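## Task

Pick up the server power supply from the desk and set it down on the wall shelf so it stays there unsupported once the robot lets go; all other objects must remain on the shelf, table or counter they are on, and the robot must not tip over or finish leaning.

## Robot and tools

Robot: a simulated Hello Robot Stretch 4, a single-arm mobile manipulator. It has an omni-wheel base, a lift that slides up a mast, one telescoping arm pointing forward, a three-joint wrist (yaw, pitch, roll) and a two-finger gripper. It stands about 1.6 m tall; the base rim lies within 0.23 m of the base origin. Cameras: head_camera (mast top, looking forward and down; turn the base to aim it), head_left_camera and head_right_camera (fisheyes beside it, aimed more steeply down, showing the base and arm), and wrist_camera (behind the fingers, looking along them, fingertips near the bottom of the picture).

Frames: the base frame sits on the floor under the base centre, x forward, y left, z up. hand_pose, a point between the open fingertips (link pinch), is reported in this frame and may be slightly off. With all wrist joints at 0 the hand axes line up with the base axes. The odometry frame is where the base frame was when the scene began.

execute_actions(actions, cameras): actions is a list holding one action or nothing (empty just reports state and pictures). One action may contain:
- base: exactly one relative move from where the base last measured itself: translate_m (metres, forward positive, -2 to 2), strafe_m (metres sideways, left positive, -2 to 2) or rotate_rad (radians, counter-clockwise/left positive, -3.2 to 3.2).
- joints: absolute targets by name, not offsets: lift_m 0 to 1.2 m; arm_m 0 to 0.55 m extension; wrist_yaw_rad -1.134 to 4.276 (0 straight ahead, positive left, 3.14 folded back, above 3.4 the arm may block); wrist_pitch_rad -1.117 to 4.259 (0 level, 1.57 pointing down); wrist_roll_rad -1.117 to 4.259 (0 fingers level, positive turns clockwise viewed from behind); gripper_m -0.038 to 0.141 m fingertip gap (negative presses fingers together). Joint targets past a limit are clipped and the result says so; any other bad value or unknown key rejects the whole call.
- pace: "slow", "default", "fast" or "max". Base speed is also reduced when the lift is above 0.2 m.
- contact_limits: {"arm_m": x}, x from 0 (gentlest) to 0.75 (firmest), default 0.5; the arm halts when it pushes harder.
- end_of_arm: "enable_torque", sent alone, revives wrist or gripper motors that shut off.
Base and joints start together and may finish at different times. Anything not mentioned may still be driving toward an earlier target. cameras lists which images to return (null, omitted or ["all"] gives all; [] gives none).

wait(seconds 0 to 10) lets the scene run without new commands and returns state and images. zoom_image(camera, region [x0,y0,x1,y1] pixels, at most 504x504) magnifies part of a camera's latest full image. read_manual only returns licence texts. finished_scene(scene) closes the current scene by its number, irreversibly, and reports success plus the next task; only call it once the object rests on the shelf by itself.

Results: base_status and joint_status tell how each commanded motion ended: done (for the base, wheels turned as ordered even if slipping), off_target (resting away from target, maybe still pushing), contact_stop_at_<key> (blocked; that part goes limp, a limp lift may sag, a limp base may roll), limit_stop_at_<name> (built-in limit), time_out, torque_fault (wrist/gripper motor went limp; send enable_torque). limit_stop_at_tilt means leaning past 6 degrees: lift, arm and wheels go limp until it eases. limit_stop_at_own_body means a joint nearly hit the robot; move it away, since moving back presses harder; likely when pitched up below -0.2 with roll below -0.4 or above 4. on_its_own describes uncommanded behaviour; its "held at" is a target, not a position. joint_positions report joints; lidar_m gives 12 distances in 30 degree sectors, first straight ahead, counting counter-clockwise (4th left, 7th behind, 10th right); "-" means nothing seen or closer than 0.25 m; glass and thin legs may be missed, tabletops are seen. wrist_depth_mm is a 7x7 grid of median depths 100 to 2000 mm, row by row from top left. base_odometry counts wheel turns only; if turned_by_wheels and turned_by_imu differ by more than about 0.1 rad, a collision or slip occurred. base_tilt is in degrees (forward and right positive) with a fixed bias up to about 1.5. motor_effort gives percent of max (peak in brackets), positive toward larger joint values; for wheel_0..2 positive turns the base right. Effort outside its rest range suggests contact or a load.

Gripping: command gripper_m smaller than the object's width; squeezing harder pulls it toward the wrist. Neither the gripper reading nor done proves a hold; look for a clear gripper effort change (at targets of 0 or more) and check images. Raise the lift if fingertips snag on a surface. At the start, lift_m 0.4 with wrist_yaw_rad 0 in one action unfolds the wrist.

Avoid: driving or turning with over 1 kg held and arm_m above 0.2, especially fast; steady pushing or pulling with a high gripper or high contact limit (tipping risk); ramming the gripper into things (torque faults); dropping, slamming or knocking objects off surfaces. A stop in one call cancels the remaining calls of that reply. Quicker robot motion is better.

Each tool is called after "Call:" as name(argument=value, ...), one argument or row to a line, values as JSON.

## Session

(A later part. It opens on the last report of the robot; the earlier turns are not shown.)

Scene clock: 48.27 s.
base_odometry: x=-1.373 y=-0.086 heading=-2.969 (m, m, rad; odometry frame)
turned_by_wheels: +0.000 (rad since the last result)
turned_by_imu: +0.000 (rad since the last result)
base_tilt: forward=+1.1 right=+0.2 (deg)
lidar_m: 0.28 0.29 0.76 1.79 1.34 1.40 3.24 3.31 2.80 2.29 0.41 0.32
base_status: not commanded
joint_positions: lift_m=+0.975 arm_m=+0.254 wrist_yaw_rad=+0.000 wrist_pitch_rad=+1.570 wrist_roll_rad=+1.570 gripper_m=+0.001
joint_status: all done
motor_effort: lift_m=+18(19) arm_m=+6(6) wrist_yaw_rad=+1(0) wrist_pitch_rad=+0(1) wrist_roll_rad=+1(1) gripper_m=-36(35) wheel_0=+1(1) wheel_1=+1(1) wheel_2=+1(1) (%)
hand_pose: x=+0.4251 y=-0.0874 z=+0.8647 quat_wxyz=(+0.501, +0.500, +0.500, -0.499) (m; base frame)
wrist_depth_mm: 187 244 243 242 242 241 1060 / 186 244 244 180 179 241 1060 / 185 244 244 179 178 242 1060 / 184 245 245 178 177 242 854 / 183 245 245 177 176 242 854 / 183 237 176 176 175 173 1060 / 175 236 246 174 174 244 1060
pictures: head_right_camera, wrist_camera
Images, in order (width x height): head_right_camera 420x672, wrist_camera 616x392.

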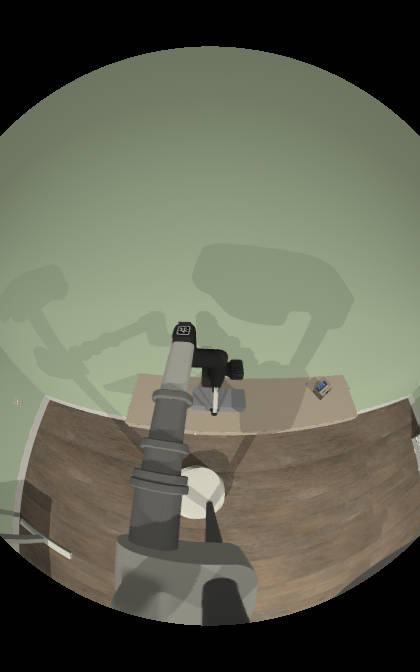

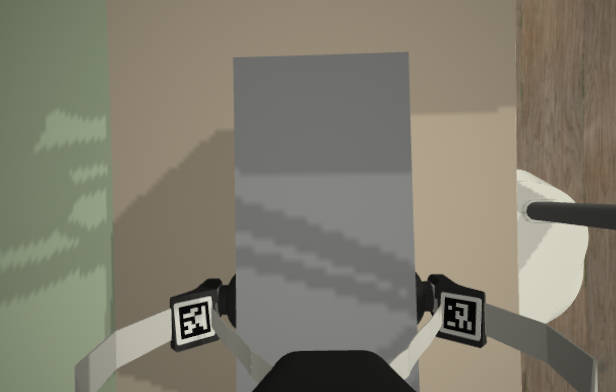

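Call:
execute_actions(
  actions=[
    {"joints":{"lift_m":0.954},"pace":"slow"},
  ],
  cameras=[],
)

Call:
execute_actions(
  actions=[
    {"joints":{"gripper_m":0.12}},
  ],
  cameras=["wrist_camera"],
)

Call:
execute_actions(
  actions=[
    {"joints":{"lift_m":1.05}},
  ],
  cameras=["wrist_camera","head_right_camera"],
)

Scene clock: 52.47 s.
base_odometry: x=-1.373 y=-0.086 heading=-2.969 (m, m, rad; odometry frame)
turned_by_wheels: +0.000 (rad since the last result)
turned_by_imu: +0.001 (rad since the last result)
base_tilt: forward=+1.1 right=+0.2 (deg)
lidar_m: 0.28 0.28 0.75 1.77 1.34 1.40 3.25 3.32 2.80 2.27 0.43 0.30
base_status: not commanded
joint_positions: lift_m=+0.954 arm_m=+0.254 wrist_yaw_rad=+0.000 wrist_pitch_rad=+1.570 wrist_roll_rad=+1.570 gripper_m=+0.001
joint_status: all done
motor_effort: lift_m=+18(17) arm_m=+6(6) wrist_yaw_rad=+1(0) wrist_pitch_rad=-1(1) wrist_roll_rad=+0(1) gripper_m=-33(35) wheel_0=+1(1) wheel_1=+1(1) wheel_2=+1(1) (%)
hand_pose: x=+0.4251 y=-0.0874 z=+0.8438 quat_wxyz=(+0.500, +0.500, +0.500, -0.500) (m; base frame)
wrist_depth_mm: 187 224 224 222 221 221 1042 / 186 224 223 177 176 221 1042 / 185 224 224 176 176 221 1042 / 183 225 224 176 176 221 831 / 183 224 224 176 175 223 831 / 183 224 176 175 175 172 842 / 175 225 225 175 174 223 1042
pictures: none
No camera images: the call's "cameras" was empty. Leave "cameras" out to get every camera's image.

Scene clock: 54.53 s.
base_odometry: x=-1.373 y=-0.086 heading=-2.969 (m, m, rad; odometry frame)
turned_by_wheels: +0.000 (rad since the last result)
turned_by_imu: +0.001 (rad since the last result)
base_tilt: forward=+1.0 right=+0.2 (deg)
lidar_m: 0.28 0.27 0.77 1.78 1.33 1.41 3.24 3.29 2.78 2.25 0.42 0.30
base_status: not commanded
joint_positions: lift_m=+0.955 arm_m=+0.254 wrist_yaw_rad=-0.002 wrist_pitch_rad=+1.574 wrist_roll_rad=+1.570 gripper_m=+0.120
joint_status: all done
motor_effort: lift_m=+6(17) arm_m=+6(6) wrist_yaw_rad=+4(7) wrist_pitch_rad=-13(22) wrist_roll_rad=+0(1) gripper_m=-1(35) wheel_0=+3(3) wheel_1=+1(1) wheel_2=+1(1) (%)
hand_pose: x=+0.4238 y=-0.0874 z=+0.8448 quat_wxyz=(+0.499, +0.499, +0.501, -0.501) (m; base frame)
wrist_depth_mm: 181 236 235 233 232 230 1042 / 180 236 236 189 187 231 1042 / 179 236 236 189 187 231 1042 / 178 236 236 188 187 231 842 / 178 236 236 188 187 231 842 / 177 237 188 187 186 183 842 / 177 227 236 147 186 232 1042
pictures: wrist_camera
Images, in order (width x height): wrist_camera 616x392.

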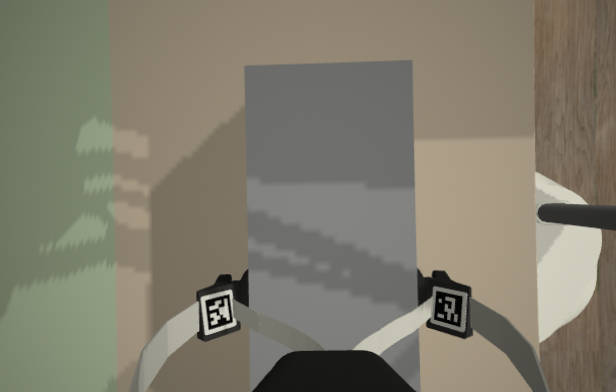

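Scene clock: 55.93 s.
base_odometry: x=-1.373 y=-0.086 heading=-2.969 (m, m, rad; odometry frame)
turned_by_wheels: +0.000 (rad since the last result)
turned_by_imu: +0.000 (rad since the last result)
base_tilt: forward=+1.1 right=+0.2 (deg)
lidar_m: 0.28 0.29 0.78 1.78 1.34 1.42 3.23 3.32 2.79 2.28 0.42 0.31
base_status: not commanded
joint_positions: lift_m=+1.050 arm_m=+0.254 wrist_yaw_rad=+0.000 wrist_pitch_rad=+1.570 wrist_roll_rad=+1.570 gripper_m=+0.120
joint_status: all done
motor_effort: lift_m=+22(23) arm_m=+6(6) wrist_yaw_rad=+0(6) wrist_pitch_rad=-2(12) wrist_roll_rad=+1(1) gripper_m=-1(1) wheel_0=+2(3) wheel_1=+1(1) wheel_2=+1(1) (%)
hand_pose: x=+0.4251 y=-0.0874 z=+0.9394 quat_wxyz=(+0.500, +0.500, +0.500, -0.500) (m; base frame)
wrist_depth_mm: 186 276 320 319 319 1138 1138 / 185 272 320 319 319 1138 1138 / 183 270 322 274 319 1138 1138 / 182 268 322 276 319 931 1138 / 182 267 322 276 319 917 1118 / 181 249 194 276 274 200 1138 / 181 248 322 141 320 320 1138
pictures: head_right_camera, wrist_camera
Images, in order (width x height): head_right_camera 420x672, wrist_camera 616x392.

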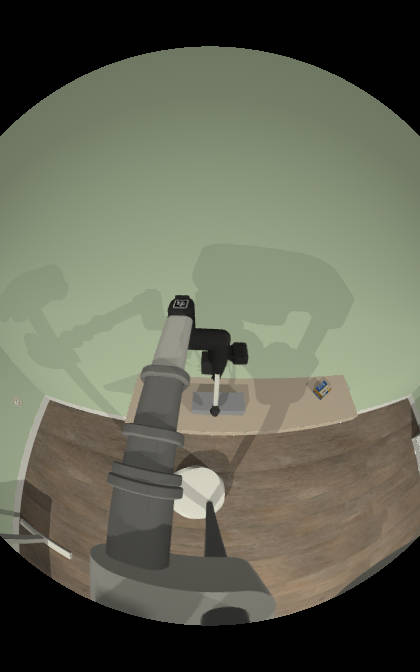

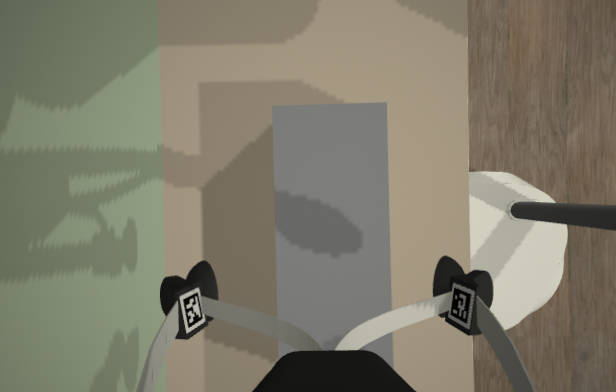

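Placed and clear.

Call:
finished_scene(
  scene=1,
)

The scene is finished: the task was done.


## Next scene

Pick up the red mint tin from the desk and set it down on the wall shelf so it stays there unsupported once the robot lets go; all other objects must remain on the shelf, table or counter they are on, and the robot must not tip over or finish leaning.

Call:
execute_actions(
  actions=[],
)

Scene clock: 0.00 s.
base_odometry: x=+0.000 y=+0.000 heading=+0.000 (m, m, rad; odometry frame)
turned_by_wheels: +0.000 (rad since the last result)
turned_by_imu: +0.000 (rad since the last result)
base_tilt: forward=+1.1 right=+0.2 (deg)
lidar_m: 1.82 2.34 2.59 2.64 2.07 1.69 1.74 1.11 1.04 1.90 1.88 1.76
base_status: not commanded
joint_positions: lift_m=+0.155 arm_m=+0.002 wrist_yaw_rad=+3.076 wrist_pitch_rad=-0.002 wrist_roll_rad=+0.015 gripper_m=+0.057
joint_status: not commanded
motor_effort: lift_m=+19 arm_m=+0 wrist_yaw_rad=+0 wrist_pitch_rad=-8 wrist_roll_rad=+1 gripper_m=-3 wheel_0=+0 wheel_1=-1 wheel_2=+1 (%)
hand_pose: x=-0.1091 y=+0.1062 z=+0.3335 quat_wxyz=(+0.033, +0.001, +0.007, +0.999) (m; base frame)
wrist_depth_mm: - 138 - - - 1808 1661 / - 130 - - 1863 1708 1618 / - 129 187 - - 1808 1661 / 116 139 - - - 1808 1661 / 1808 - - - 1983 1756 1661 / 1308 1281 199 1229 191 1205 1229 / 878 866 809 109 842 750 842
pictures: head_camera, head_left_camera, head_right_camera, wrist_camera
Images, in order (width x height): head_camera 420x560, head_left_camera 420x672, head_right_camera 420x672, wrist_camera 616x392.

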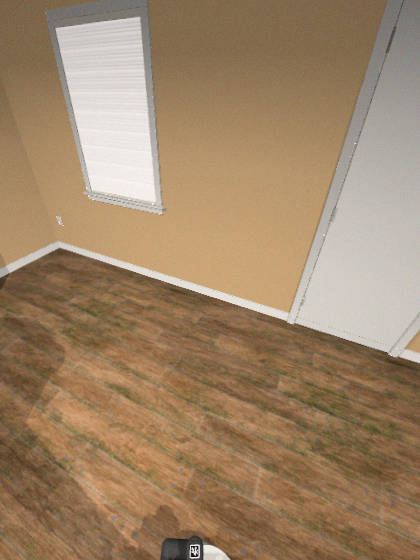

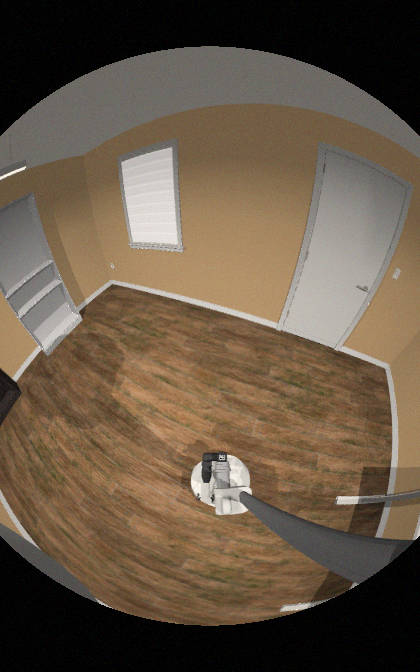

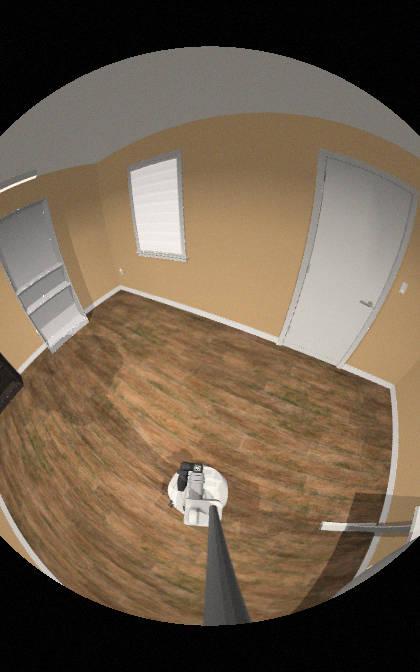

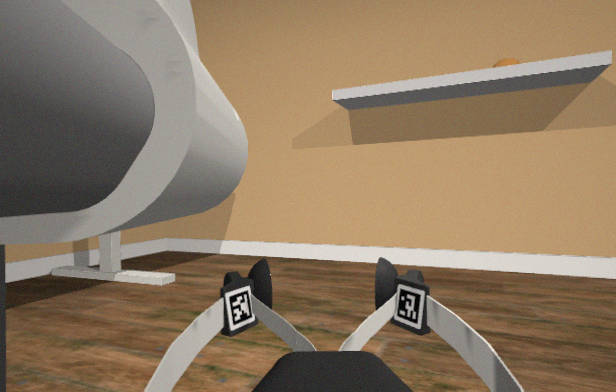

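Call:
execute_actions(
  actions=[
    {"base":{"rotate_rad":-2.05},"joints":{"lift_m":1.1,"wrist_yaw_rad":0,"wrist_pitch_rad":0.5,"wrist_roll_rad":0,"gripper_m":0.141}},
  ],
)

Scene clock: 2.40 s.
base_odometry: x=+0.000 y=+0.000 heading=-2.050 (m, m, rad; odometry frame)
turned_by_wheels: -2.050 (rad since the last result)
turned_by_imu: -2.050 (rad since the last result)
base_tilt: forward=+1.0 right=+0.2 (deg)
lidar_m: 1.03 1.91 1.84 1.75 1.83 2.38 2.63 2.64 1.81 1.70 1.59 1.09
base_status: done
joint_positions: lift_m=+0.170 arm_m=+0.002 wrist_yaw_rad=+2.712 wrist_pitch_rad=+0.365 wrist_roll_rad=+0.000 gripper_m=+0.141
joint_status: lift_m limit_stop_at_own_body (moved +0.015 of +0.945); wrist_yaw_rad limit_stop_at_own_body (moved -0.364 of -3.076); wrist_pitch_rad limit_stop_at_own_body (moved +0.367 of +0.502); the others done
on_its_own: wrist_yaw_rad is held at +2.712, not at your +0.000, since a limit_stop_at_own_body; wrist_pitch_rad is held at +0.362, not at your +0.500, since a limit_stop_at_own_body; lift_m is slack since a limit_stop_at_own_body (your +1.100 is given up); arm_m is slack since a limit_stop_at_own_body
motor_effort: lift_m=+19(23) arm_m=+0(1) wrist_yaw_rad=+1(6) wrist_pitch_rad=-9(13) wrist_roll_rad=-2(0) gripper_m=-1(5) wheel_0=+1(7) wheel_1=+2(11) wheel_2=+2(7) (%)
hand_pose: x=-0.0356 y=+0.1917 z=+0.2454 quat_wxyz=(+0.210, -0.177, +0.039, +0.961) (m; base frame)
wrist_depth_mm: - - - - - 1863 1499 / - - - - - 1921 1537 / 1661 1618 1661 1576 1576 1576 1499 / 1042 1025 1008 1025 1008 991 991 / 759 750 741 741 732 732 732 / 257 236 213 585 574 194 574 / 211 204 208 109 477 466 477
pictures: head_camera, head_left_camera, head_right_camera, wrist_camera
Images, in order (width x height): head_camera 420x560, head_left_camera 420x672, head_right_camera 420x672, wrist_camera 616x392.

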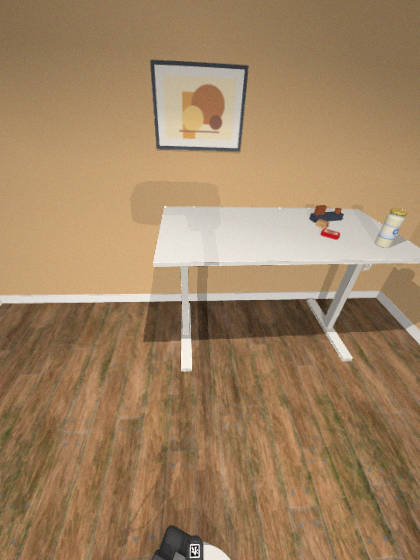

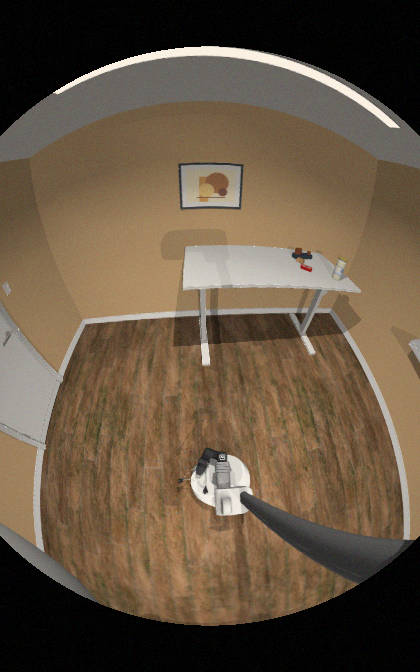

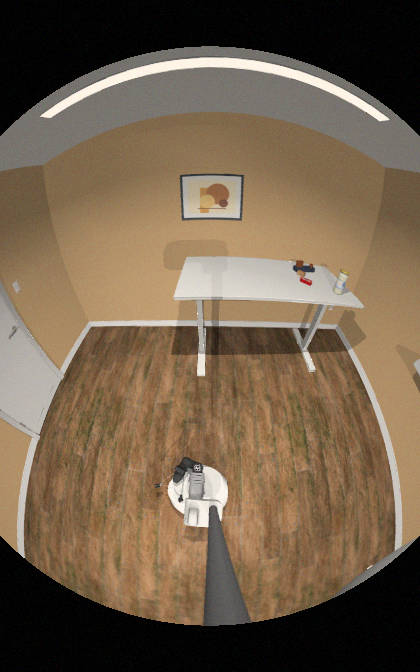

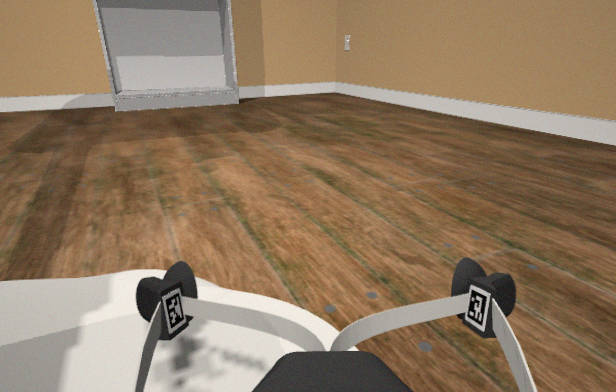

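Call:
execute_actions(
  actions=[
    {"base":{"strafe_m":-0.57},"joints":{"lift_m":0.6},"pace":"fast"},
  ],
  cameras=[],
)

Call:
execute_actions(
  actions=[
    {"base":{"translate_m":0.4},"joints":{"lift_m":1.2,"wrist_yaw_rad":0,"wrist_pitch_rad":0.6},"pace":"fast"},
  ],
)

Scene clock: 5.20 s.
base_odometry: x=-0.506 y=+0.263 heading=-2.049 (m, m, rad; odometry frame)
turned_by_wheels: +0.000 (rad since the last result)
turned_by_imu: +0.001 (rad since the last result)
base_tilt: forward=+1.0 right=+0.2 (deg)
lidar_m: 1.06 1.10 2.46 2.32 2.41 2.73 2.54 2.04 1.20 1.12 1.15 1.14
base_status: done
joint_positions: lift_m=+0.600 arm_m=+0.002 wrist_yaw_rad=+2.712 wrist_pitch_rad=+0.365 wrist_roll_rad=+0.000 gripper_m=+0.141
joint_status: all done
on_its_own: wrist_yaw_rad is held at +2.712, not at your +0.000, since a limit_stop_at_own_body; wrist_pitch_rad is held at +0.362, not at your +0.500, since a limit_stop_at_own_body; arm_m is slack since a limit_stop_at_own_body
motor_effort: lift_m=+22(25) arm_m=+0(0) wrist_yaw_rad=+1(1) wrist_pitch_rad=-9(7) wrist_roll_rad=-1(3) gripper_m=+0(1) wheel_0=+1(11) wheel_1=+2(10) wheel_2=+1(2) (%)
hand_pose: x=-0.0356 y=+0.1917 z=+0.6750 quat_wxyz=(+0.210, -0.177, +0.039, +0.961) (m; base frame)
wrist_depth_mm: - - - - - - - / - - - - - - - / - - - - - - - / - - - - - - - / 1576 1576 1576 1537 1537 1537 1537 / 1229 1138 213 1229 1229 194 1229 / 1042 1008 1025 109 1008 991 1025
pictures: none
No camera images: the call's "cameras" was empty. Leave "cameras" out to get every camera's image.

Scene clock: 7.80 s.
base_odometry: x=-0.690 y=-0.093 heading=-2.049 (m, m, rad; odometry frame)
turned_by_wheels: +0.000 (rad since the last result)
turned_by_imu: -0.002 (rad since the last result)
base_tilt: forward=+1.0 right=+0.2 (deg)
lidar_m: 0.66 0.70 0.93 2.33 2.44 3.15 3.10 2.07 1.17 1.10 1.41 0.72
base_status: done
joint_positions: lift_m=+1.200 arm_m=+0.002 wrist_yaw_rad=+0.000 wrist_pitch_rad=+0.602 wrist_roll_rad=+0.000 gripper_m=+0.141
joint_status: all done
on_its_own: arm_m is slack since a limit_stop_at_own_body
motor_effort: lift_m=+22(24) arm_m=+0(0) wrist_yaw_rad=-1(6) wrist_pitch_rad=-6(8) wrist_roll_rad=-1(1) gripper_m=+1(1) wheel_0=-1(7) wheel_1=-1(5) wheel_2=+1(15) (%)
hand_pose: x=+0.4108 y=-0.0873 z=+1.2146 quat_wxyz=(+0.955, +0.000, +0.296, +0.000) (m; base frame)
wrist_depth_mm: 1118 1138 1118 1138 1118 1138 1138 / 1182 1205 1205 1205 1205 1182 1182 / 946 946 946 931 917 917 668 / 759 750 750 741 741 723 707 / 627 621 634 640 634 634 647 / 1618 1205 213 1618 1618 194 1661 / 1464 1366 1430 109 1430 1397 1430
pictures: head_camera, head_left_camera, head_right_camera, wrist_camera
Images, in order (width x height): head_camera 420x560, head_left_camera 420x672, head_right_camera 420x672, wrist_camera 616x392.

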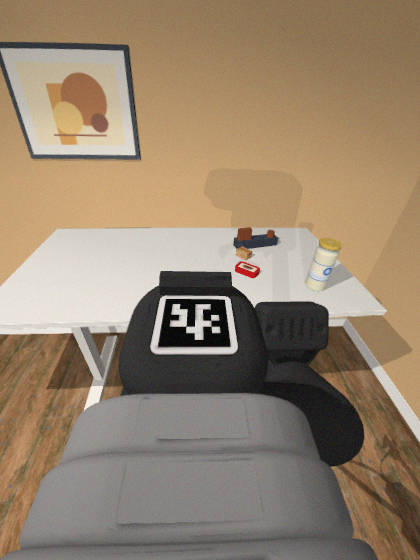

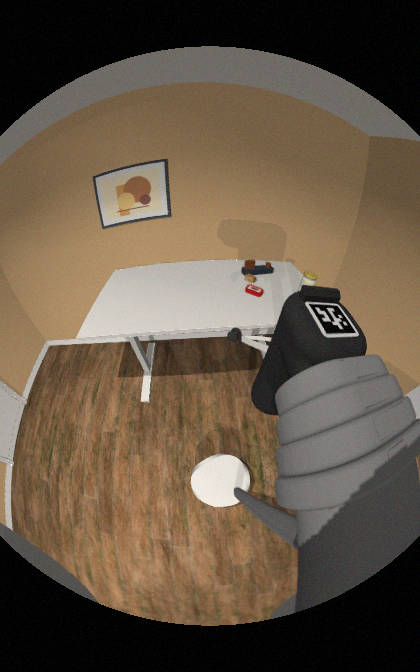

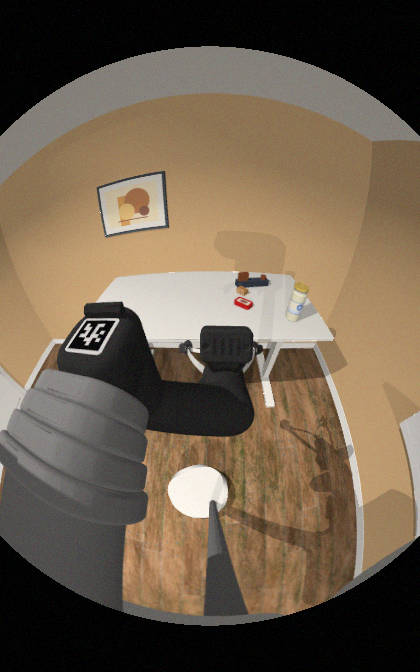

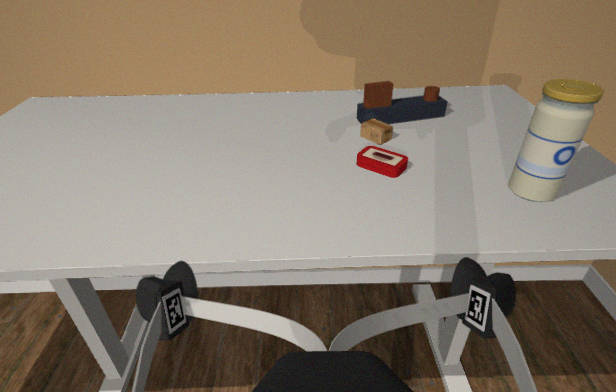

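Call:
execute_actions(
  actions=[
    {"base":{"strafe_m":-0.167},"joints":{"wrist_pitch_rad":1.57,"wrist_roll_rad":-0.91,"gripper_m":0.125},"pace":"fast"},
  ],
  cameras=[],
)

Call:
execute_actions(
  actions=[
    {"base":{"translate_m":0.4},"joints":{"arm_m":0.41}},
  ],
  cameras=["wrist_camera","head_right_camera"],
)

Scene clock: 9.87 s.
base_odometry: x=-0.838 y=-0.016 heading=-2.050 (m, m, rad; odometry frame)
turned_by_wheels: +0.000 (rad since the last result)
turned_by_imu: +0.000 (rad since the last result)
base_tilt: forward=+1.1 right=+0.2 (deg)
lidar_m: 0.68 0.71 0.92 2.48 2.60 3.13 3.17 1.79 1.01 0.95 1.24 0.71
base_status: done
joint_positions: lift_m=+1.200 arm_m=+0.002 wrist_yaw_rad=+0.000 wrist_pitch_rad=+1.570 wrist_roll_rad=-0.910 gripper_m=+0.125
joint_status: all done
on_its_own: arm_m is slack since a limit_stop_at_own_body
motor_effort: lift_m=+22(22) arm_m=+0(0) wrist_yaw_rad=+0(1) wrist_pitch_rad=-1(8) wrist_roll_rad=+0(5) gripper_m=-1(1) wheel_0=-2(8) wheel_1=-3(10) wheel_2=-1(1) (%)
hand_pose: x=+0.1733 y=-0.0874 z=+1.0895 quat_wxyz=(+0.636, -0.311, +0.635, +0.311) (m; base frame)
wrist_depth_mm: 1336 1308 1308 1281 1255 1281 1229 / 1281 1336 1281 1281 1281 1255 1281 / 1308 1308 1281 1281 1255 1281 1255 / 1308 1308 1078 1078 1281 1255 1229 / 1308 1308 1098 1078 1255 1255 1255 / 1308 1336 198 1281 1281 196 1255 / 1308 1336 1308 109 1281 1281 1255
pictures: none
No camera images: the call's "cameras" was empty. Leave "cameras" out to get every camera's image.

Scene clock: 12.70 s.
base_odometry: x=-1.023 y=-0.371 heading=-2.050 (m, m, rad; odometry frame)
turned_by_wheels: +0.000 (rad since the last result)
turned_by_imu: -0.002 (rad since the last result)
base_tilt: forward=+1.1 right=+0.1 (deg)
lidar_m: 0.28 0.30 0.40 0.93 2.59 3.47 3.49 1.38 1.00 0.97 0.43 0.30
base_status: done
joint_positions: lift_m=+1.200 arm_m=+0.409 wrist_yaw_rad=+0.000 wrist_pitch_rad=+1.570 wrist_roll_rad=-0.910 gripper_m=+0.125
joint_status: all done
motor_effort: lift_m=+22(22) arm_m=+7(5) wrist_yaw_rad=-1(1) wrist_pitch_rad=-1(0) wrist_roll_rad=+1(2) gripper_m=+0(1) wheel_0=+1(5) wheel_1=+2(7) wheel_2=-1(12) (%)
hand_pose: x=+0.5800 y=-0.0874 z=+1.0895 quat_wxyz=(+0.635, -0.311, +0.635, +0.311) (m; base frame)
wrist_depth_mm: 364 364 359 355 353 351 259 / 364 364 357 357 353 336 309 / 364 364 362 357 355 353 340 / 366 364 359 336 355 355 351 / 366 366 359 336 355 353 351 / 368 364 198 362 355 196 353 / 1336 366 364 109 357 357 353
pictures: head_right_camera, wrist_camera
Images, in order (width x height): head_right_camera 420x672, wrist_camera 616x392.

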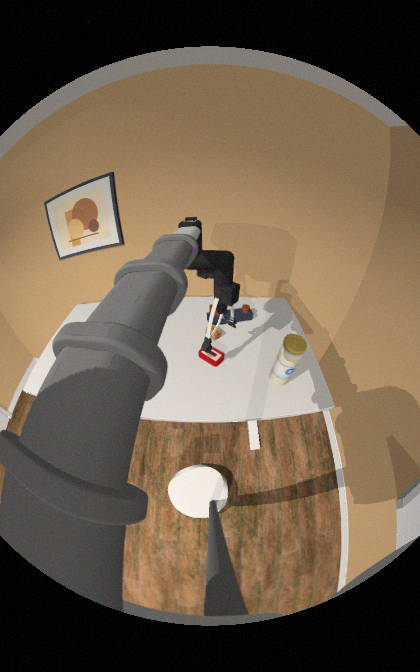

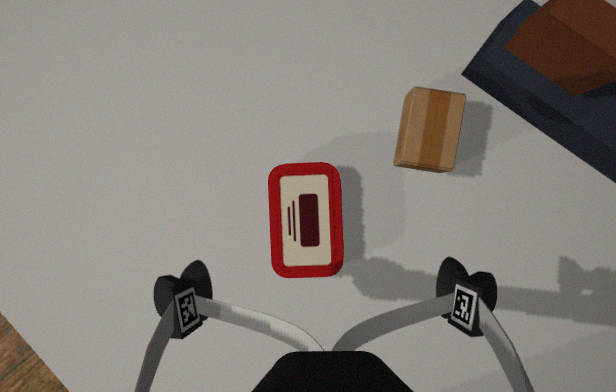

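Call:
execute_actions(
  actions=[
    {"base":{"strafe_m":0.023},"joints":{"arm_m":0.414,"lift_m":1.11,"gripper_m":0.1}},
  ],
  cameras=["wrist_camera"],
)

Scene clock: 14.33 s.
base_odometry: x=-1.002 y=-0.381 heading=-2.050 (m, m, rad; odometry frame)
turned_by_wheels: +0.000 (rad since the last result)
turned_by_imu: +0.000 (rad since the last result)
base_tilt: forward=+1.1 right=+0.2 (deg)
lidar_m: 0.27 0.29 0.40 2.45 2.59 3.44 3.42 1.44 1.02 0.99 0.44 0.31
base_status: done
joint_positions: lift_m=+1.110 arm_m=+0.413 wrist_yaw_rad=+0.000 wrist_pitch_rad=+1.570 wrist_roll_rad=-0.910 gripper_m=+0.100
joint_status: all done
motor_effort: lift_m=+15(21) arm_m=+7(8) wrist_yaw_rad=+1(1) wrist_pitch_rad=-1(1) wrist_roll_rad=+1(0) gripper_m=-2(1) wheel_0=+0(7) wheel_1=-3(8) wheel_2=+0(0) (%)
hand_pose: x=+0.5839 y=-0.0874 z=+1.0000 quat_wxyz=(+0.635, -0.311, +0.635, +0.311) (m; base frame)
wrist_depth_mm: 273 272 270 268 266 265 249 / 276 273 271 268 267 264 256 / 274 273 271 270 267 229 264 / 276 273 271 247 267 266 265 / 277 273 272 248 268 266 265 / 276 276 195 247 248 266 265 / 278 274 273 109 270 267 266
pictures: wrist_camera
Images, in order (width x height): wrist_camera 616x392.

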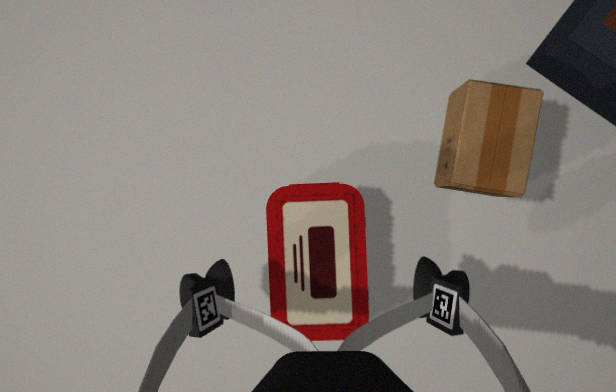

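Call:
execute_actions(
  actions=[
    {"joints":{"lift_m":1.083},"pace":"slow"},
  ],
  cameras=["wrist_camera"],
)

Call:
execute_actions(
  actions=[
    {"joints":{"gripper_m":0.0}},
  ],
  cameras=["wrist_camera"],
)

Scene clock: 15.47 s.
base_odometry: x=-1.002 y=-0.381 heading=-2.050 (m, m, rad; odometry frame)
turned_by_wheels: +0.000 (rad since the last result)
turned_by_imu: +0.000 (rad since the last result)
base_tilt: forward=+1.1 right=+0.2 (deg)
lidar_m: 0.27 0.28 0.40 2.45 2.57 3.43 3.42 1.40 1.00 0.98 0.44 0.30
base_status: not commanded
joint_positions: lift_m=+1.083 arm_m=+0.413 wrist_yaw_rad=+0.000 wrist_pitch_rad=+1.570 wrist_roll_rad=-0.910 gripper_m=+0.100
joint_status: all done
motor_effort: lift_m=+15(15) arm_m=+7(7) wrist_yaw_rad=-1(0) wrist_pitch_rad=-1(2) wrist_roll_rad=+0(1) gripper_m=-2(2) wheel_0=+0(0) wheel_1=-3(2) wheel_2=+0(0) (%)
hand_pose: x=+0.5839 y=-0.0874 z=+0.9730 quat_wxyz=(+0.635, -0.311, +0.635, +0.311) (m; base frame)
wrist_depth_mm: 247 245 243 242 240 238 236 / 248 246 244 242 240 222 229 / 248 246 245 242 240 203 203 / 249 247 245 220 241 239 239 / 249 247 245 220 241 240 238 / 249 247 195 221 220 240 239 / 249 247 246 109 241 242 240
pictures: wrist_camera
Images, in order (width x height): wrist_camera 616x392.

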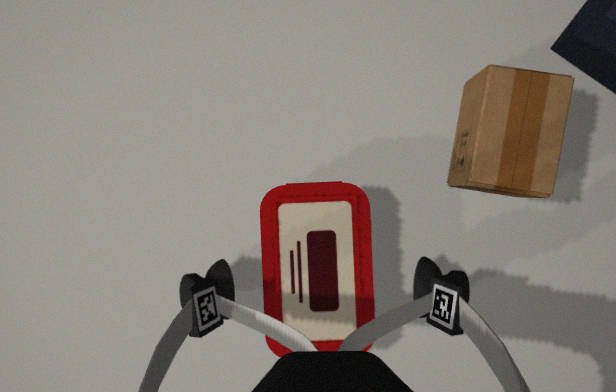

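Scene clock: 17.27 s.
base_odometry: x=-1.002 y=-0.381 heading=-2.050 (m, m, rad; odometry frame)
turned_by_wheels: +0.000 (rad since the last result)
turned_by_imu: +0.000 (rad since the last result)
base_tilt: forward=+1.0 right=+0.2 (deg)
lidar_m: 0.28 0.27 0.39 2.45 2.57 3.44 3.44 1.45 1.01 0.99 0.45 0.30
base_status: not commanded
joint_positions: lift_m=+1.083 arm_m=+0.413 wrist_yaw_rad=+0.000 wrist_pitch_rad=+1.570 wrist_roll_rad=-0.910 gripper_m=+0.001
joint_status: all done
motor_effort: lift_m=+15(15) arm_m=+7(7) wrist_yaw_rad=+1(0) wrist_pitch_rad=+0(0) wrist_roll_rad=+2(0) gripper_m=-29(30) wheel_0=+0(0) wheel_1=-3(3) wheel_2=+0(0) (%)
hand_pose: x=+0.5840 y=-0.0874 z=+0.9730 quat_wxyz=(+0.635, -0.311, +0.635, +0.311) (m; base frame)
wrist_depth_mm: 247 245 243 241 239 237 236 / 247 246 243 242 240 223 229 / 249 246 245 243 241 203 202 / 248 246 244 205 241 239 237 / 249 246 245 206 240 240 239 / 248 248 182 206 203 239 238 / 250 247 246 109 242 241 238
pictures: wrist_camera
Images, in order (width x height): wrist_camera 616x392.

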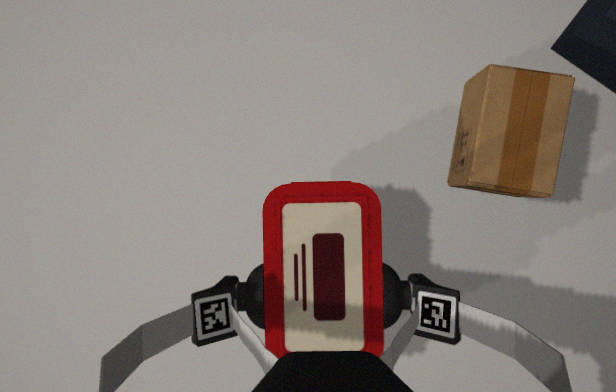

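Call:
execute_actions(
  actions=[
    {"joints":{"lift_m":1.2}},
  ],
  cameras=[],
)

Call:
execute_actions(
  actions=[
    {"joints":{"arm_m":0.05},"base":{"translate_m":-0.55}},
  ],
  cameras=["wrist_camera"],
)

Call:
execute_actions(
  actions=[
    {"base":{"rotate_rad":-1.57}},
  ],
)

Scene clock: 18.93 s.
base_odometry: x=-1.002 y=-0.381 heading=-2.050 (m, m, rad; odometry frame)
turned_by_wheels: +0.000 (rad since the last result)
turned_by_imu: +0.000 (rad since the last result)
base_tilt: forward=+1.0 right=+0.2 (deg)
lidar_m: 0.28 0.29 0.39 2.48 2.56 3.43 3.51 1.45 1.01 1.00 0.45 0.30
base_status: not commanded
joint_positions: lift_m=+1.200 arm_m=+0.413 wrist_yaw_rad=+0.000 wrist_pitch_rad=+1.570 wrist_roll_rad=-0.910 gripper_m=+0.001
joint_status: all done
motor_effort: lift_m=+23(24) arm_m=+7(7) wrist_yaw_rad=+0(0) wrist_pitch_rad=+0(0) wrist_roll_rad=-1(2) gripper_m=-28(29) wheel_0=+0(0) wheel_1=-3(2) wheel_2=+0(0) (%)
hand_pose: x=+0.5840 y=-0.0874 z=+1.0894 quat_wxyz=(+0.635, -0.311, +0.635, +0.311) (m; base frame)
wrist_depth_mm: 364 362 359 357 353 351 309 / 364 362 357 357 353 351 289 / 364 362 359 359 355 347 319 / 366 364 362 205 355 353 351 / 366 362 362 205 355 353 351 / 368 366 182 205 203 353 353 / 368 364 364 109 355 353 351
pictures: none
No camera images: the call's "cameras" was empty. Leave "cameras" out to get every camera's image.

Scene clock: 22.23 s.
base_odometry: x=-0.749 y=+0.107 heading=-2.050 (m, m, rad; odometry frame)
turned_by_wheels: +0.000 (rad since the last result)
turned_by_imu: +0.004 (rad since the last result)
base_tilt: forward=+1.0 right=+0.2 (deg)
lidar_m: 0.82 0.85 1.13 2.46 2.57 2.97 2.94 1.85 1.03 0.97 1.01 0.88
base_status: done
joint_positions: lift_m=+1.200 arm_m=+0.051 wrist_yaw_rad=+0.000 wrist_pitch_rad=+1.570 wrist_roll_rad=-0.910 gripper_m=+0.001
joint_status: all done
motor_effort: lift_m=+22(23) arm_m=-7(8) wrist_yaw_rad=+0(0) wrist_pitch_rad=-2(0) wrist_roll_rad=+0(1) gripper_m=-29(29) wheel_0=+0(6) wheel_1=-1(7) wheel_2=+1(9) (%)
hand_pose: x=+0.2223 y=-0.0874 z=+1.0894 quat_wxyz=(+0.635, -0.311, +0.635, +0.311) (m; base frame)
wrist_depth_mm: 1308 1281 1281 1281 1281 1255 1255 / 1308 1308 1281 1281 1255 1281 1281 / 1308 1308 1281 1281 1255 1255 1229 / 1308 1308 1098 205 1255 1281 1255 / 1308 1308 1078 205 1281 1255 1255 / 1336 1308 182 205 203 1281 1255 / 1336 469 1281 109 1281 1255 1255
pictures: wrist_camera
Images, in order (width x height): wrist_camera 616x392.

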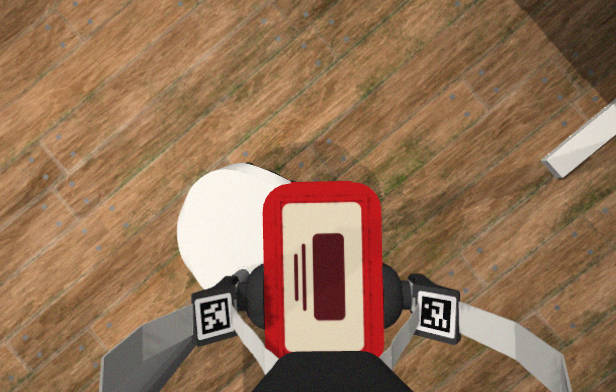

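Scene clock: 25.07 s.
base_odometry: x=-0.749 y=+0.107 heading=+2.664 (m, m, rad; odometry frame)
turned_by_wheels: -1.569 (rad since the last result)
turned_by_imu: -1.570 (rad since the last result)
base_tilt: forward=+1.1 right=+0.2 (deg)
lidar_m: 0.97 1.00 0.89 0.83 0.85 1.13 2.50 2.59 3.01 2.79 1.87 1.03
base_status: done
joint_positions: lift_m=+1.200 arm_m=+0.051 wrist_yaw_rad=+0.000 wrist_pitch_rad=+1.570 wrist_roll_rad=-0.910 gripper_m=+0.001
joint_status: not commanded
motor_effort: lift_m=+22(22) arm_m=-7(7) wrist_yaw_rad=+1(0) wrist_pitch_rad=-2(2) wrist_roll_rad=+1(0) gripper_m=-30(30) wheel_0=+2(5) wheel_1=+2(5) wheel_2=+2(5) (%)
hand_pose: x=+0.2223 y=-0.0874 z=+1.0894 quat_wxyz=(+0.635, -0.311, +0.635, +0.311) (m; base frame)
wrist_depth_mm: 1308 1308 1281 1281 1255 1255 1229 / 1336 1281 1281 1281 1308 1255 1308 / 1281 1281 1308 1255 1255 1281 1255 / 1308 1308 1098 204 1255 1281 1255 / 1308 1308 1078 205 1281 1281 1255 / 1308 1336 182 205 203 1255 1255 / 1308 473 1281 109 1281 1281 1255
pictures: head_camera, head_left_camera, head_right_camera, wrist_camera
Images, in order (width x height): head_camera 420x560, head_left_camera 420x672, head_right_camera 420x672, wrist_camera 616x392.

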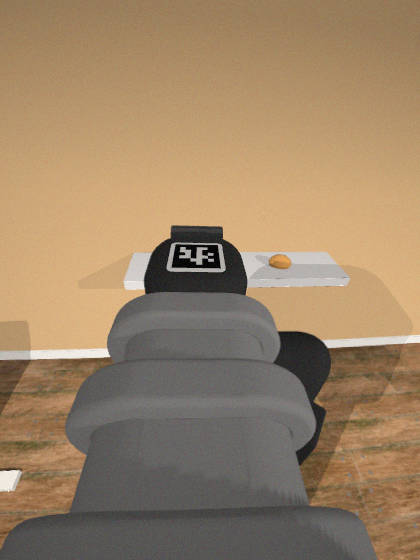

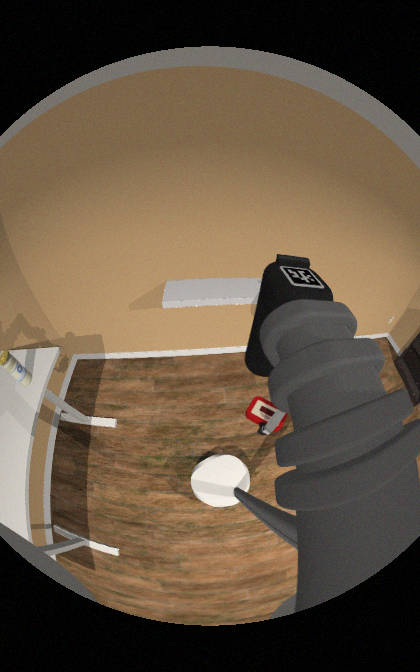

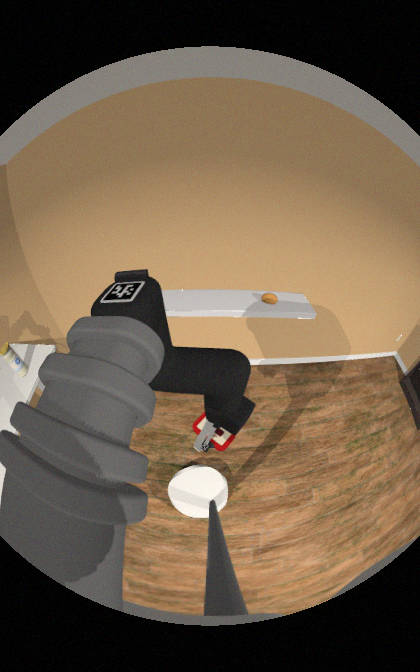

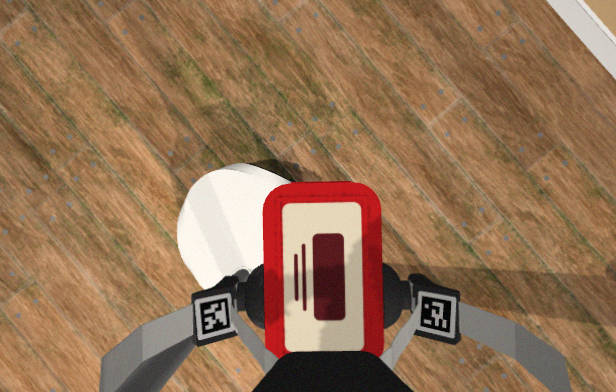

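Call:
execute_actions(
  actions=[
    {"base":{"strafe_m":0.1},"joints":{"wrist_roll_rad":0}},
  ],
  cameras=[],
)

Call:
execute_actions(
  actions=[
    {"base":{"translate_m":0.6},"joints":{"arm_m":0.27}},
  ],
)

Scene clock: 26.70 s.
base_odometry: x=-0.795 y=+0.018 heading=+2.664 (m, m, rad; odometry frame)
turned_by_wheels: +0.000 (rad since the last result)
turned_by_imu: +0.000 (rad since the last result)
base_tilt: forward=+1.1 right=+0.3 (deg)
lidar_m: 0.95 1.27 0.78 0.73 0.75 0.99 2.49 2.60 3.09 2.88 1.83 1.00
base_status: done
joint_positions: lift_m=+1.200 arm_m=+0.051 wrist_yaw_rad=+0.000 wrist_pitch_rad=+1.570 wrist_roll_rad=+0.000 gripper_m=+0.001
joint_status: all done
motor_effort: lift_m=+22(22) arm_m=-7(7) wrist_yaw_rad=+1(0) wrist_pitch_rad=-1(2) wrist_roll_rad=+0(1) gripper_m=-28(29) wheel_0=-1(8) wheel_1=+1(8) wheel_2=+0(2) (%)
hand_pose: x=+0.2223 y=-0.0874 z=+1.0894 quat_wxyz=(+0.707, +0.000, +0.707, +0.000) (m; base frame)
wrist_depth_mm: 1281 1308 1281 1281 1255 1255 1255 / 1308 1308 1281 1281 1281 1255 1255 / 1308 1308 1281 1281 1281 1281 1255 / 1281 1308 1281 204 1281 1281 1255 / 1308 1281 1308 205 1281 1281 1255 / 1308 1308 182 205 202 1281 1255 / 1308 1308 1308 109 1281 1281 1255
pictures: none
No camera images: the call's "cameras" was empty. Leave "cameras" out to get every camera's image.

Scene clock: 30.20 s.
base_odometry: x=-1.327 y=+0.294 heading=+2.664 (m, m, rad; odometry frame)
turned_by_wheels: +0.000 (rad since the last result)
turned_by_imu: -0.003 (rad since the last result)
base_tilt: forward=+1.1 right=+0.2 (deg)
lidar_m: 0.36 0.38 0.86 0.76 0.79 1.03 3.14 3.20 3.20 2.87 0.56 0.38
base_status: done
joint_positions: lift_m=+1.200 arm_m=+0.269 wrist_yaw_rad=+0.000 wrist_pitch_rad=+1.570 wrist_roll_rad=+0.000 gripper_m=+0.001
joint_status: all done
motor_effort: lift_m=+22(22) arm_m=+6(8) wrist_yaw_rad=+0(1) wrist_pitch_rad=-1(3) wrist_roll_rad=+0(1) gripper_m=-29(29) wheel_0=+0(7) wheel_1=+2(8) wheel_2=+0(8) (%)
hand_pose: x=+0.4399 y=-0.0874 z=+1.0895 quat_wxyz=(+0.707, +0.000, +0.707, +0.000) (m; base frame)
wrist_depth_mm: 336 342 345 353 364 377 387 / 415 415 413 410 407 404 402 / 418 413 415 413 410 404 404 / 418 418 415 205 407 407 404 / 418 415 415 205 410 407 407 / 1308 1308 182 206 204 1255 1255 / 1308 1308 1078 109 1281 1281 1281
pictures: head_camera, head_left_camera, head_right_camera, wrist_camera
Images, in order (width x height): head_camera 420x560, head_left_camera 420x672, head_right_camera 420x672, wrist_camera 616x392.

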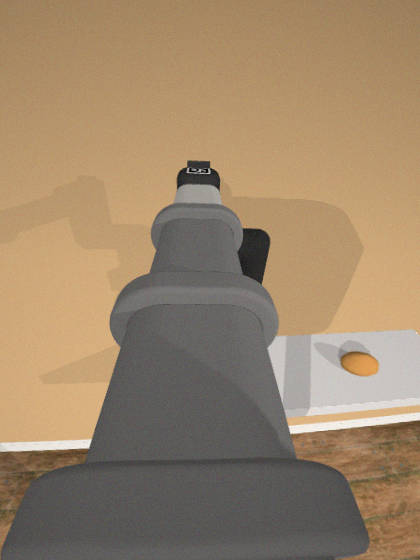

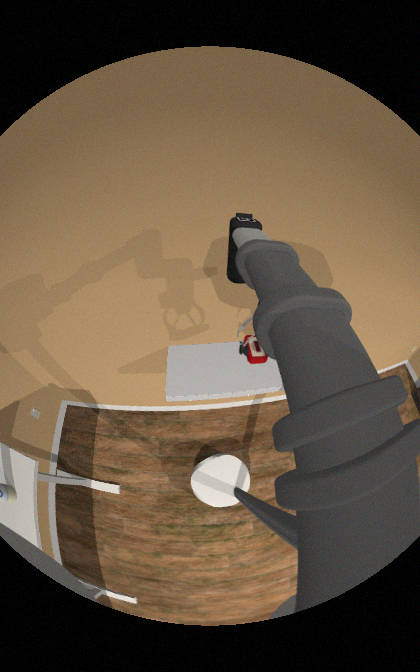

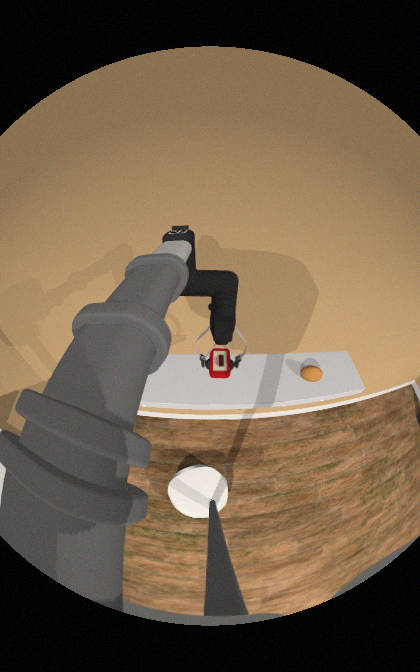

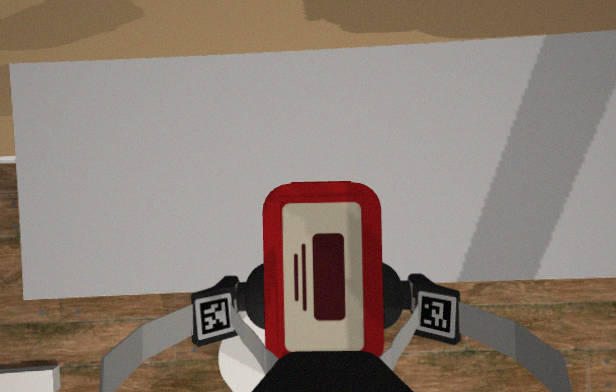

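Call:
execute_actions(
  actions=[
    {"joints":{"arm_m":0.315,"lift_m":1.06}},
  ],
  cameras=["wrist_camera"],
)

Scene clock: 32.00 s.
base_odometry: x=-1.327 y=+0.294 heading=+2.664 (m, m, rad; odometry frame)
turned_by_wheels: +0.000 (rad since the last result)
turned_by_imu: +0.000 (rad since the last result)
base_tilt: forward=+1.1 right=+0.2 (deg)
lidar_m: 0.35 0.38 0.85 0.77 0.77 1.06 3.08 3.20 3.22 2.85 0.57 0.38
base_status: not commanded
joint_positions: lift_m=+1.060 arm_m=+0.314 wrist_yaw_rad=+0.000 wrist_pitch_rad=+1.570 wrist_roll_rad=+0.000 gripper_m=+0.001
joint_status: all done
motor_effort: lift_m=+16(20) arm_m=+7(8) wrist_yaw_rad=+0(0) wrist_pitch_rad=-1(3) wrist_roll_rad=+0(0) gripper_m=-30(29) wheel_0=+0(1) wheel_1=+2(2) wheel_2=+0(0) (%)
hand_pose: x=+0.4849 y=-0.0874 z=+0.9500 quat_wxyz=(+0.707, +0.000, +0.707, +0.000) (m; base frame)
wrist_depth_mm: 236 240 244 250 257 264 267 / 277 276 273 272 271 270 268 / 278 277 276 273 271 271 268 / 278 277 276 205 272 270 270 / 279 278 276 205 273 271 270 / 279 278 182 206 203 271 271 / 281 278 277 109 274 272 271
pictures: wrist_camera
Images, in order (width x height): wrist_camera 616x392.

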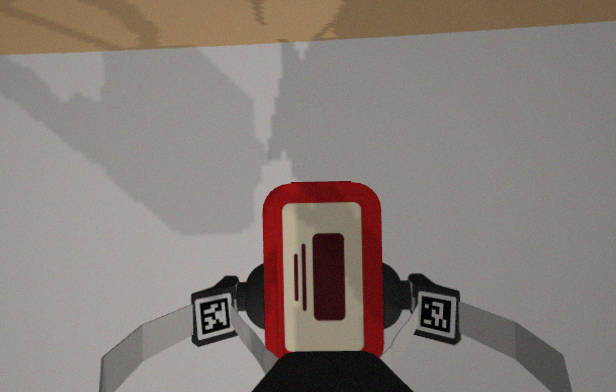

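Surface 273; need ~243.

Call:
execute_actions(
  actions=[
    {"joints":{"lift_m":1.03},"pace":"slow"},
  ],
  cameras=[],
)

Call:
execute_actions(
  actions=[
    {"joints":{"gripper_m":0.1}},
  ],
  cameras=["wrist_camera"],
)

Call:
execute_actions(
  actions=[
    {"joints":{"lift_m":1.1}},
  ],
  cameras=["wrist_camera","head_right_camera"],
)

Scene clock: 34.60 s.
base_odometry: x=-1.327 y=+0.294 heading=+2.664 (m, m, rad; odometry frame)
turned_by_wheels: +0.000 (rad since the last result)
turned_by_imu: +0.000 (rad since the last result)
base_tilt: forward=+1.0 right=+0.2 (deg)
lidar_m: 0.36 0.35 0.85 0.75 0.76 1.05 3.10 3.19 3.20 2.87 0.56 0.40
base_status: not commanded
joint_positions: lift_m=+1.030 arm_m=+0.314 wrist_yaw_rad=+0.000 wrist_pitch_rad=+1.570 wrist_roll_rad=+0.000 gripper_m=+0.001
joint_status: all done
motor_effort: lift_m=+15(15) arm_m=+7(7) wrist_yaw_rad=+1(0) wrist_pitch_rad=-1(2) wrist_roll_rad=-2(0) gripper_m=-29(31) wheel_0=-1(1) wheel_1=+2(2) wheel_2=+0(0) (%)
hand_pose: x=+0.4849 y=-0.0874 z=+0.9200 quat_wxyz=(+0.707, +0.000, +0.707, +0.000) (m; base frame)
wrist_depth_mm: 237 240 243 242 241 240 239 / 247 246 244 243 242 239 238 / 248 247 245 244 242 241 240 / 248 247 245 205 243 241 239 / 249 248 246 205 243 242 241 / 250 248 182 206 204 242 241 / 250 248 247 109 244 243 241
pictures: none
No camera images: the call's "cameras" was empty. Leave "cameras" out to get every camera's image.

Scene clock: 36.40 s.
base_odometry: x=-1.327 y=+0.294 heading=+2.664 (m, m, rad; odometry frame)
turned_by_wheels: +0.000 (rad since the last result)
turned_by_imu: +0.000 (rad since the last result)
base_tilt: forward=+1.1 right=+0.2 (deg)
lidar_m: 0.35 0.38 0.86 0.77 0.79 1.06 3.11 3.21 3.21 2.86 0.58 0.40
base_status: not commanded
joint_positions: lift_m=+1.030 arm_m=+0.314 wrist_yaw_rad=+0.000 wrist_pitch_rad=+1.570 wrist_roll_rad=+0.000 gripper_m=+0.100
joint_status: all done
motor_effort: lift_m=+15(15) arm_m=+7(7) wrist_yaw_rad=+1(1) wrist_pitch_rad=-2(2) wrist_roll_rad=-2(0) gripper_m=-1(32) wheel_0=-1(1) wheel_1=+2(2) wheel_2=+0(0) (%)
hand_pose: x=+0.4849 y=-0.0874 z=+0.9200 quat_wxyz=(+0.707, +0.000, +0.707, +0.000) (m; base frame)
wrist_depth_mm: 236 239 243 242 241 241 238 / 248 246 244 243 242 241 239 / 247 247 245 244 243 240 240 / 249 247 246 221 242 242 241 / 249 248 246 222 243 242 241 / 250 249 195 222 221 242 242 / 251 249 248 109 244 244 242
pictures: wrist_camera
Images, in order (width x height): wrist_camera 616x392.

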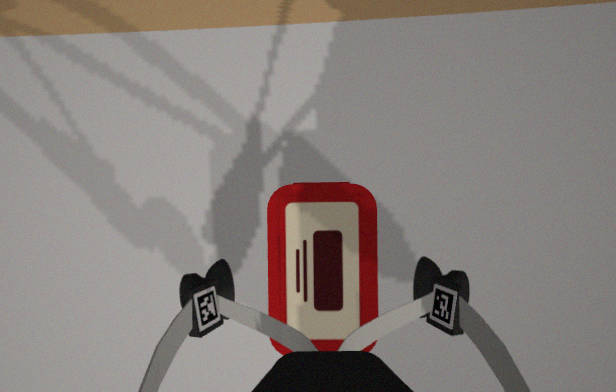

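Scene clock: 37.67 s.
base_odometry: x=-1.327 y=+0.294 heading=+2.664 (m, m, rad; odometry frame)
turned_by_wheels: +0.000 (rad since the last result)
turned_by_imu: +0.000 (rad since the last result)
base_tilt: forward=+1.1 right=+0.2 (deg)
lidar_m: 0.35 0.38 0.86 0.77 0.78 1.04 3.10 3.20 3.23 2.86 0.56 0.39
base_status: not commanded
joint_positions: lift_m=+1.100 arm_m=+0.314 wrist_yaw_rad=+0.000 wrist_pitch_rad=+1.570 wrist_roll_rad=+0.000 gripper_m=+0.100
joint_status: all done
motor_effort: lift_m=+22(23) arm_m=+7(7) wrist_yaw_rad=+0(1) wrist_pitch_rad=-1(1) wrist_roll_rad=+1(1) gripper_m=-2(3) wheel_0=-1(0) wheel_1=+2(2) wheel_2=+0(0) (%)
hand_pose: x=+0.4849 y=-0.0874 z=+0.9894 quat_wxyz=(+0.707, +0.000, +0.707, +0.000) (m; base frame)
wrist_depth_mm: 236 240 244 249 256 265 274 / 317 315 314 310 310 307 306 / 317 317 315 310 312 309 309 / 319 317 315 291 310 309 309 / 320 317 315 291 312 309 309 / 319 319 194 291 312 310 309 / 320 319 319 109 314 310 310
pictures: head_right_camera, wrist_camera
Images, in order (width x height): head_right_camera 420x672, wrist_camera 616x392.

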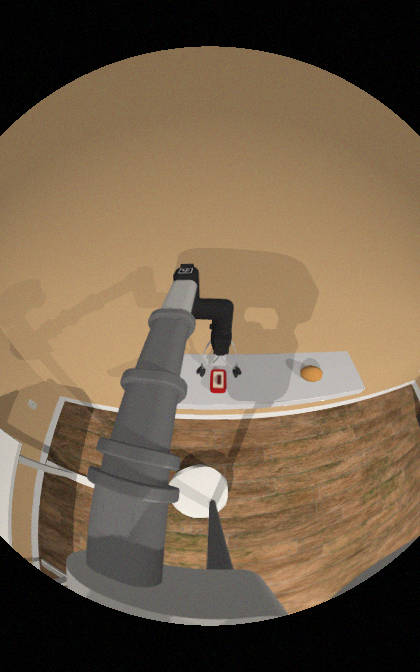

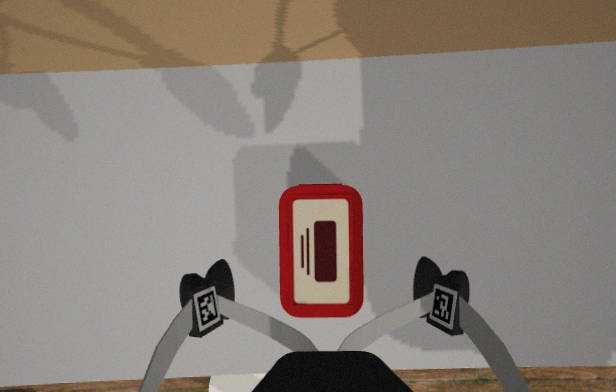

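Call:
finished_scene(
  scene=2,
)

The scene is finished: the task was done.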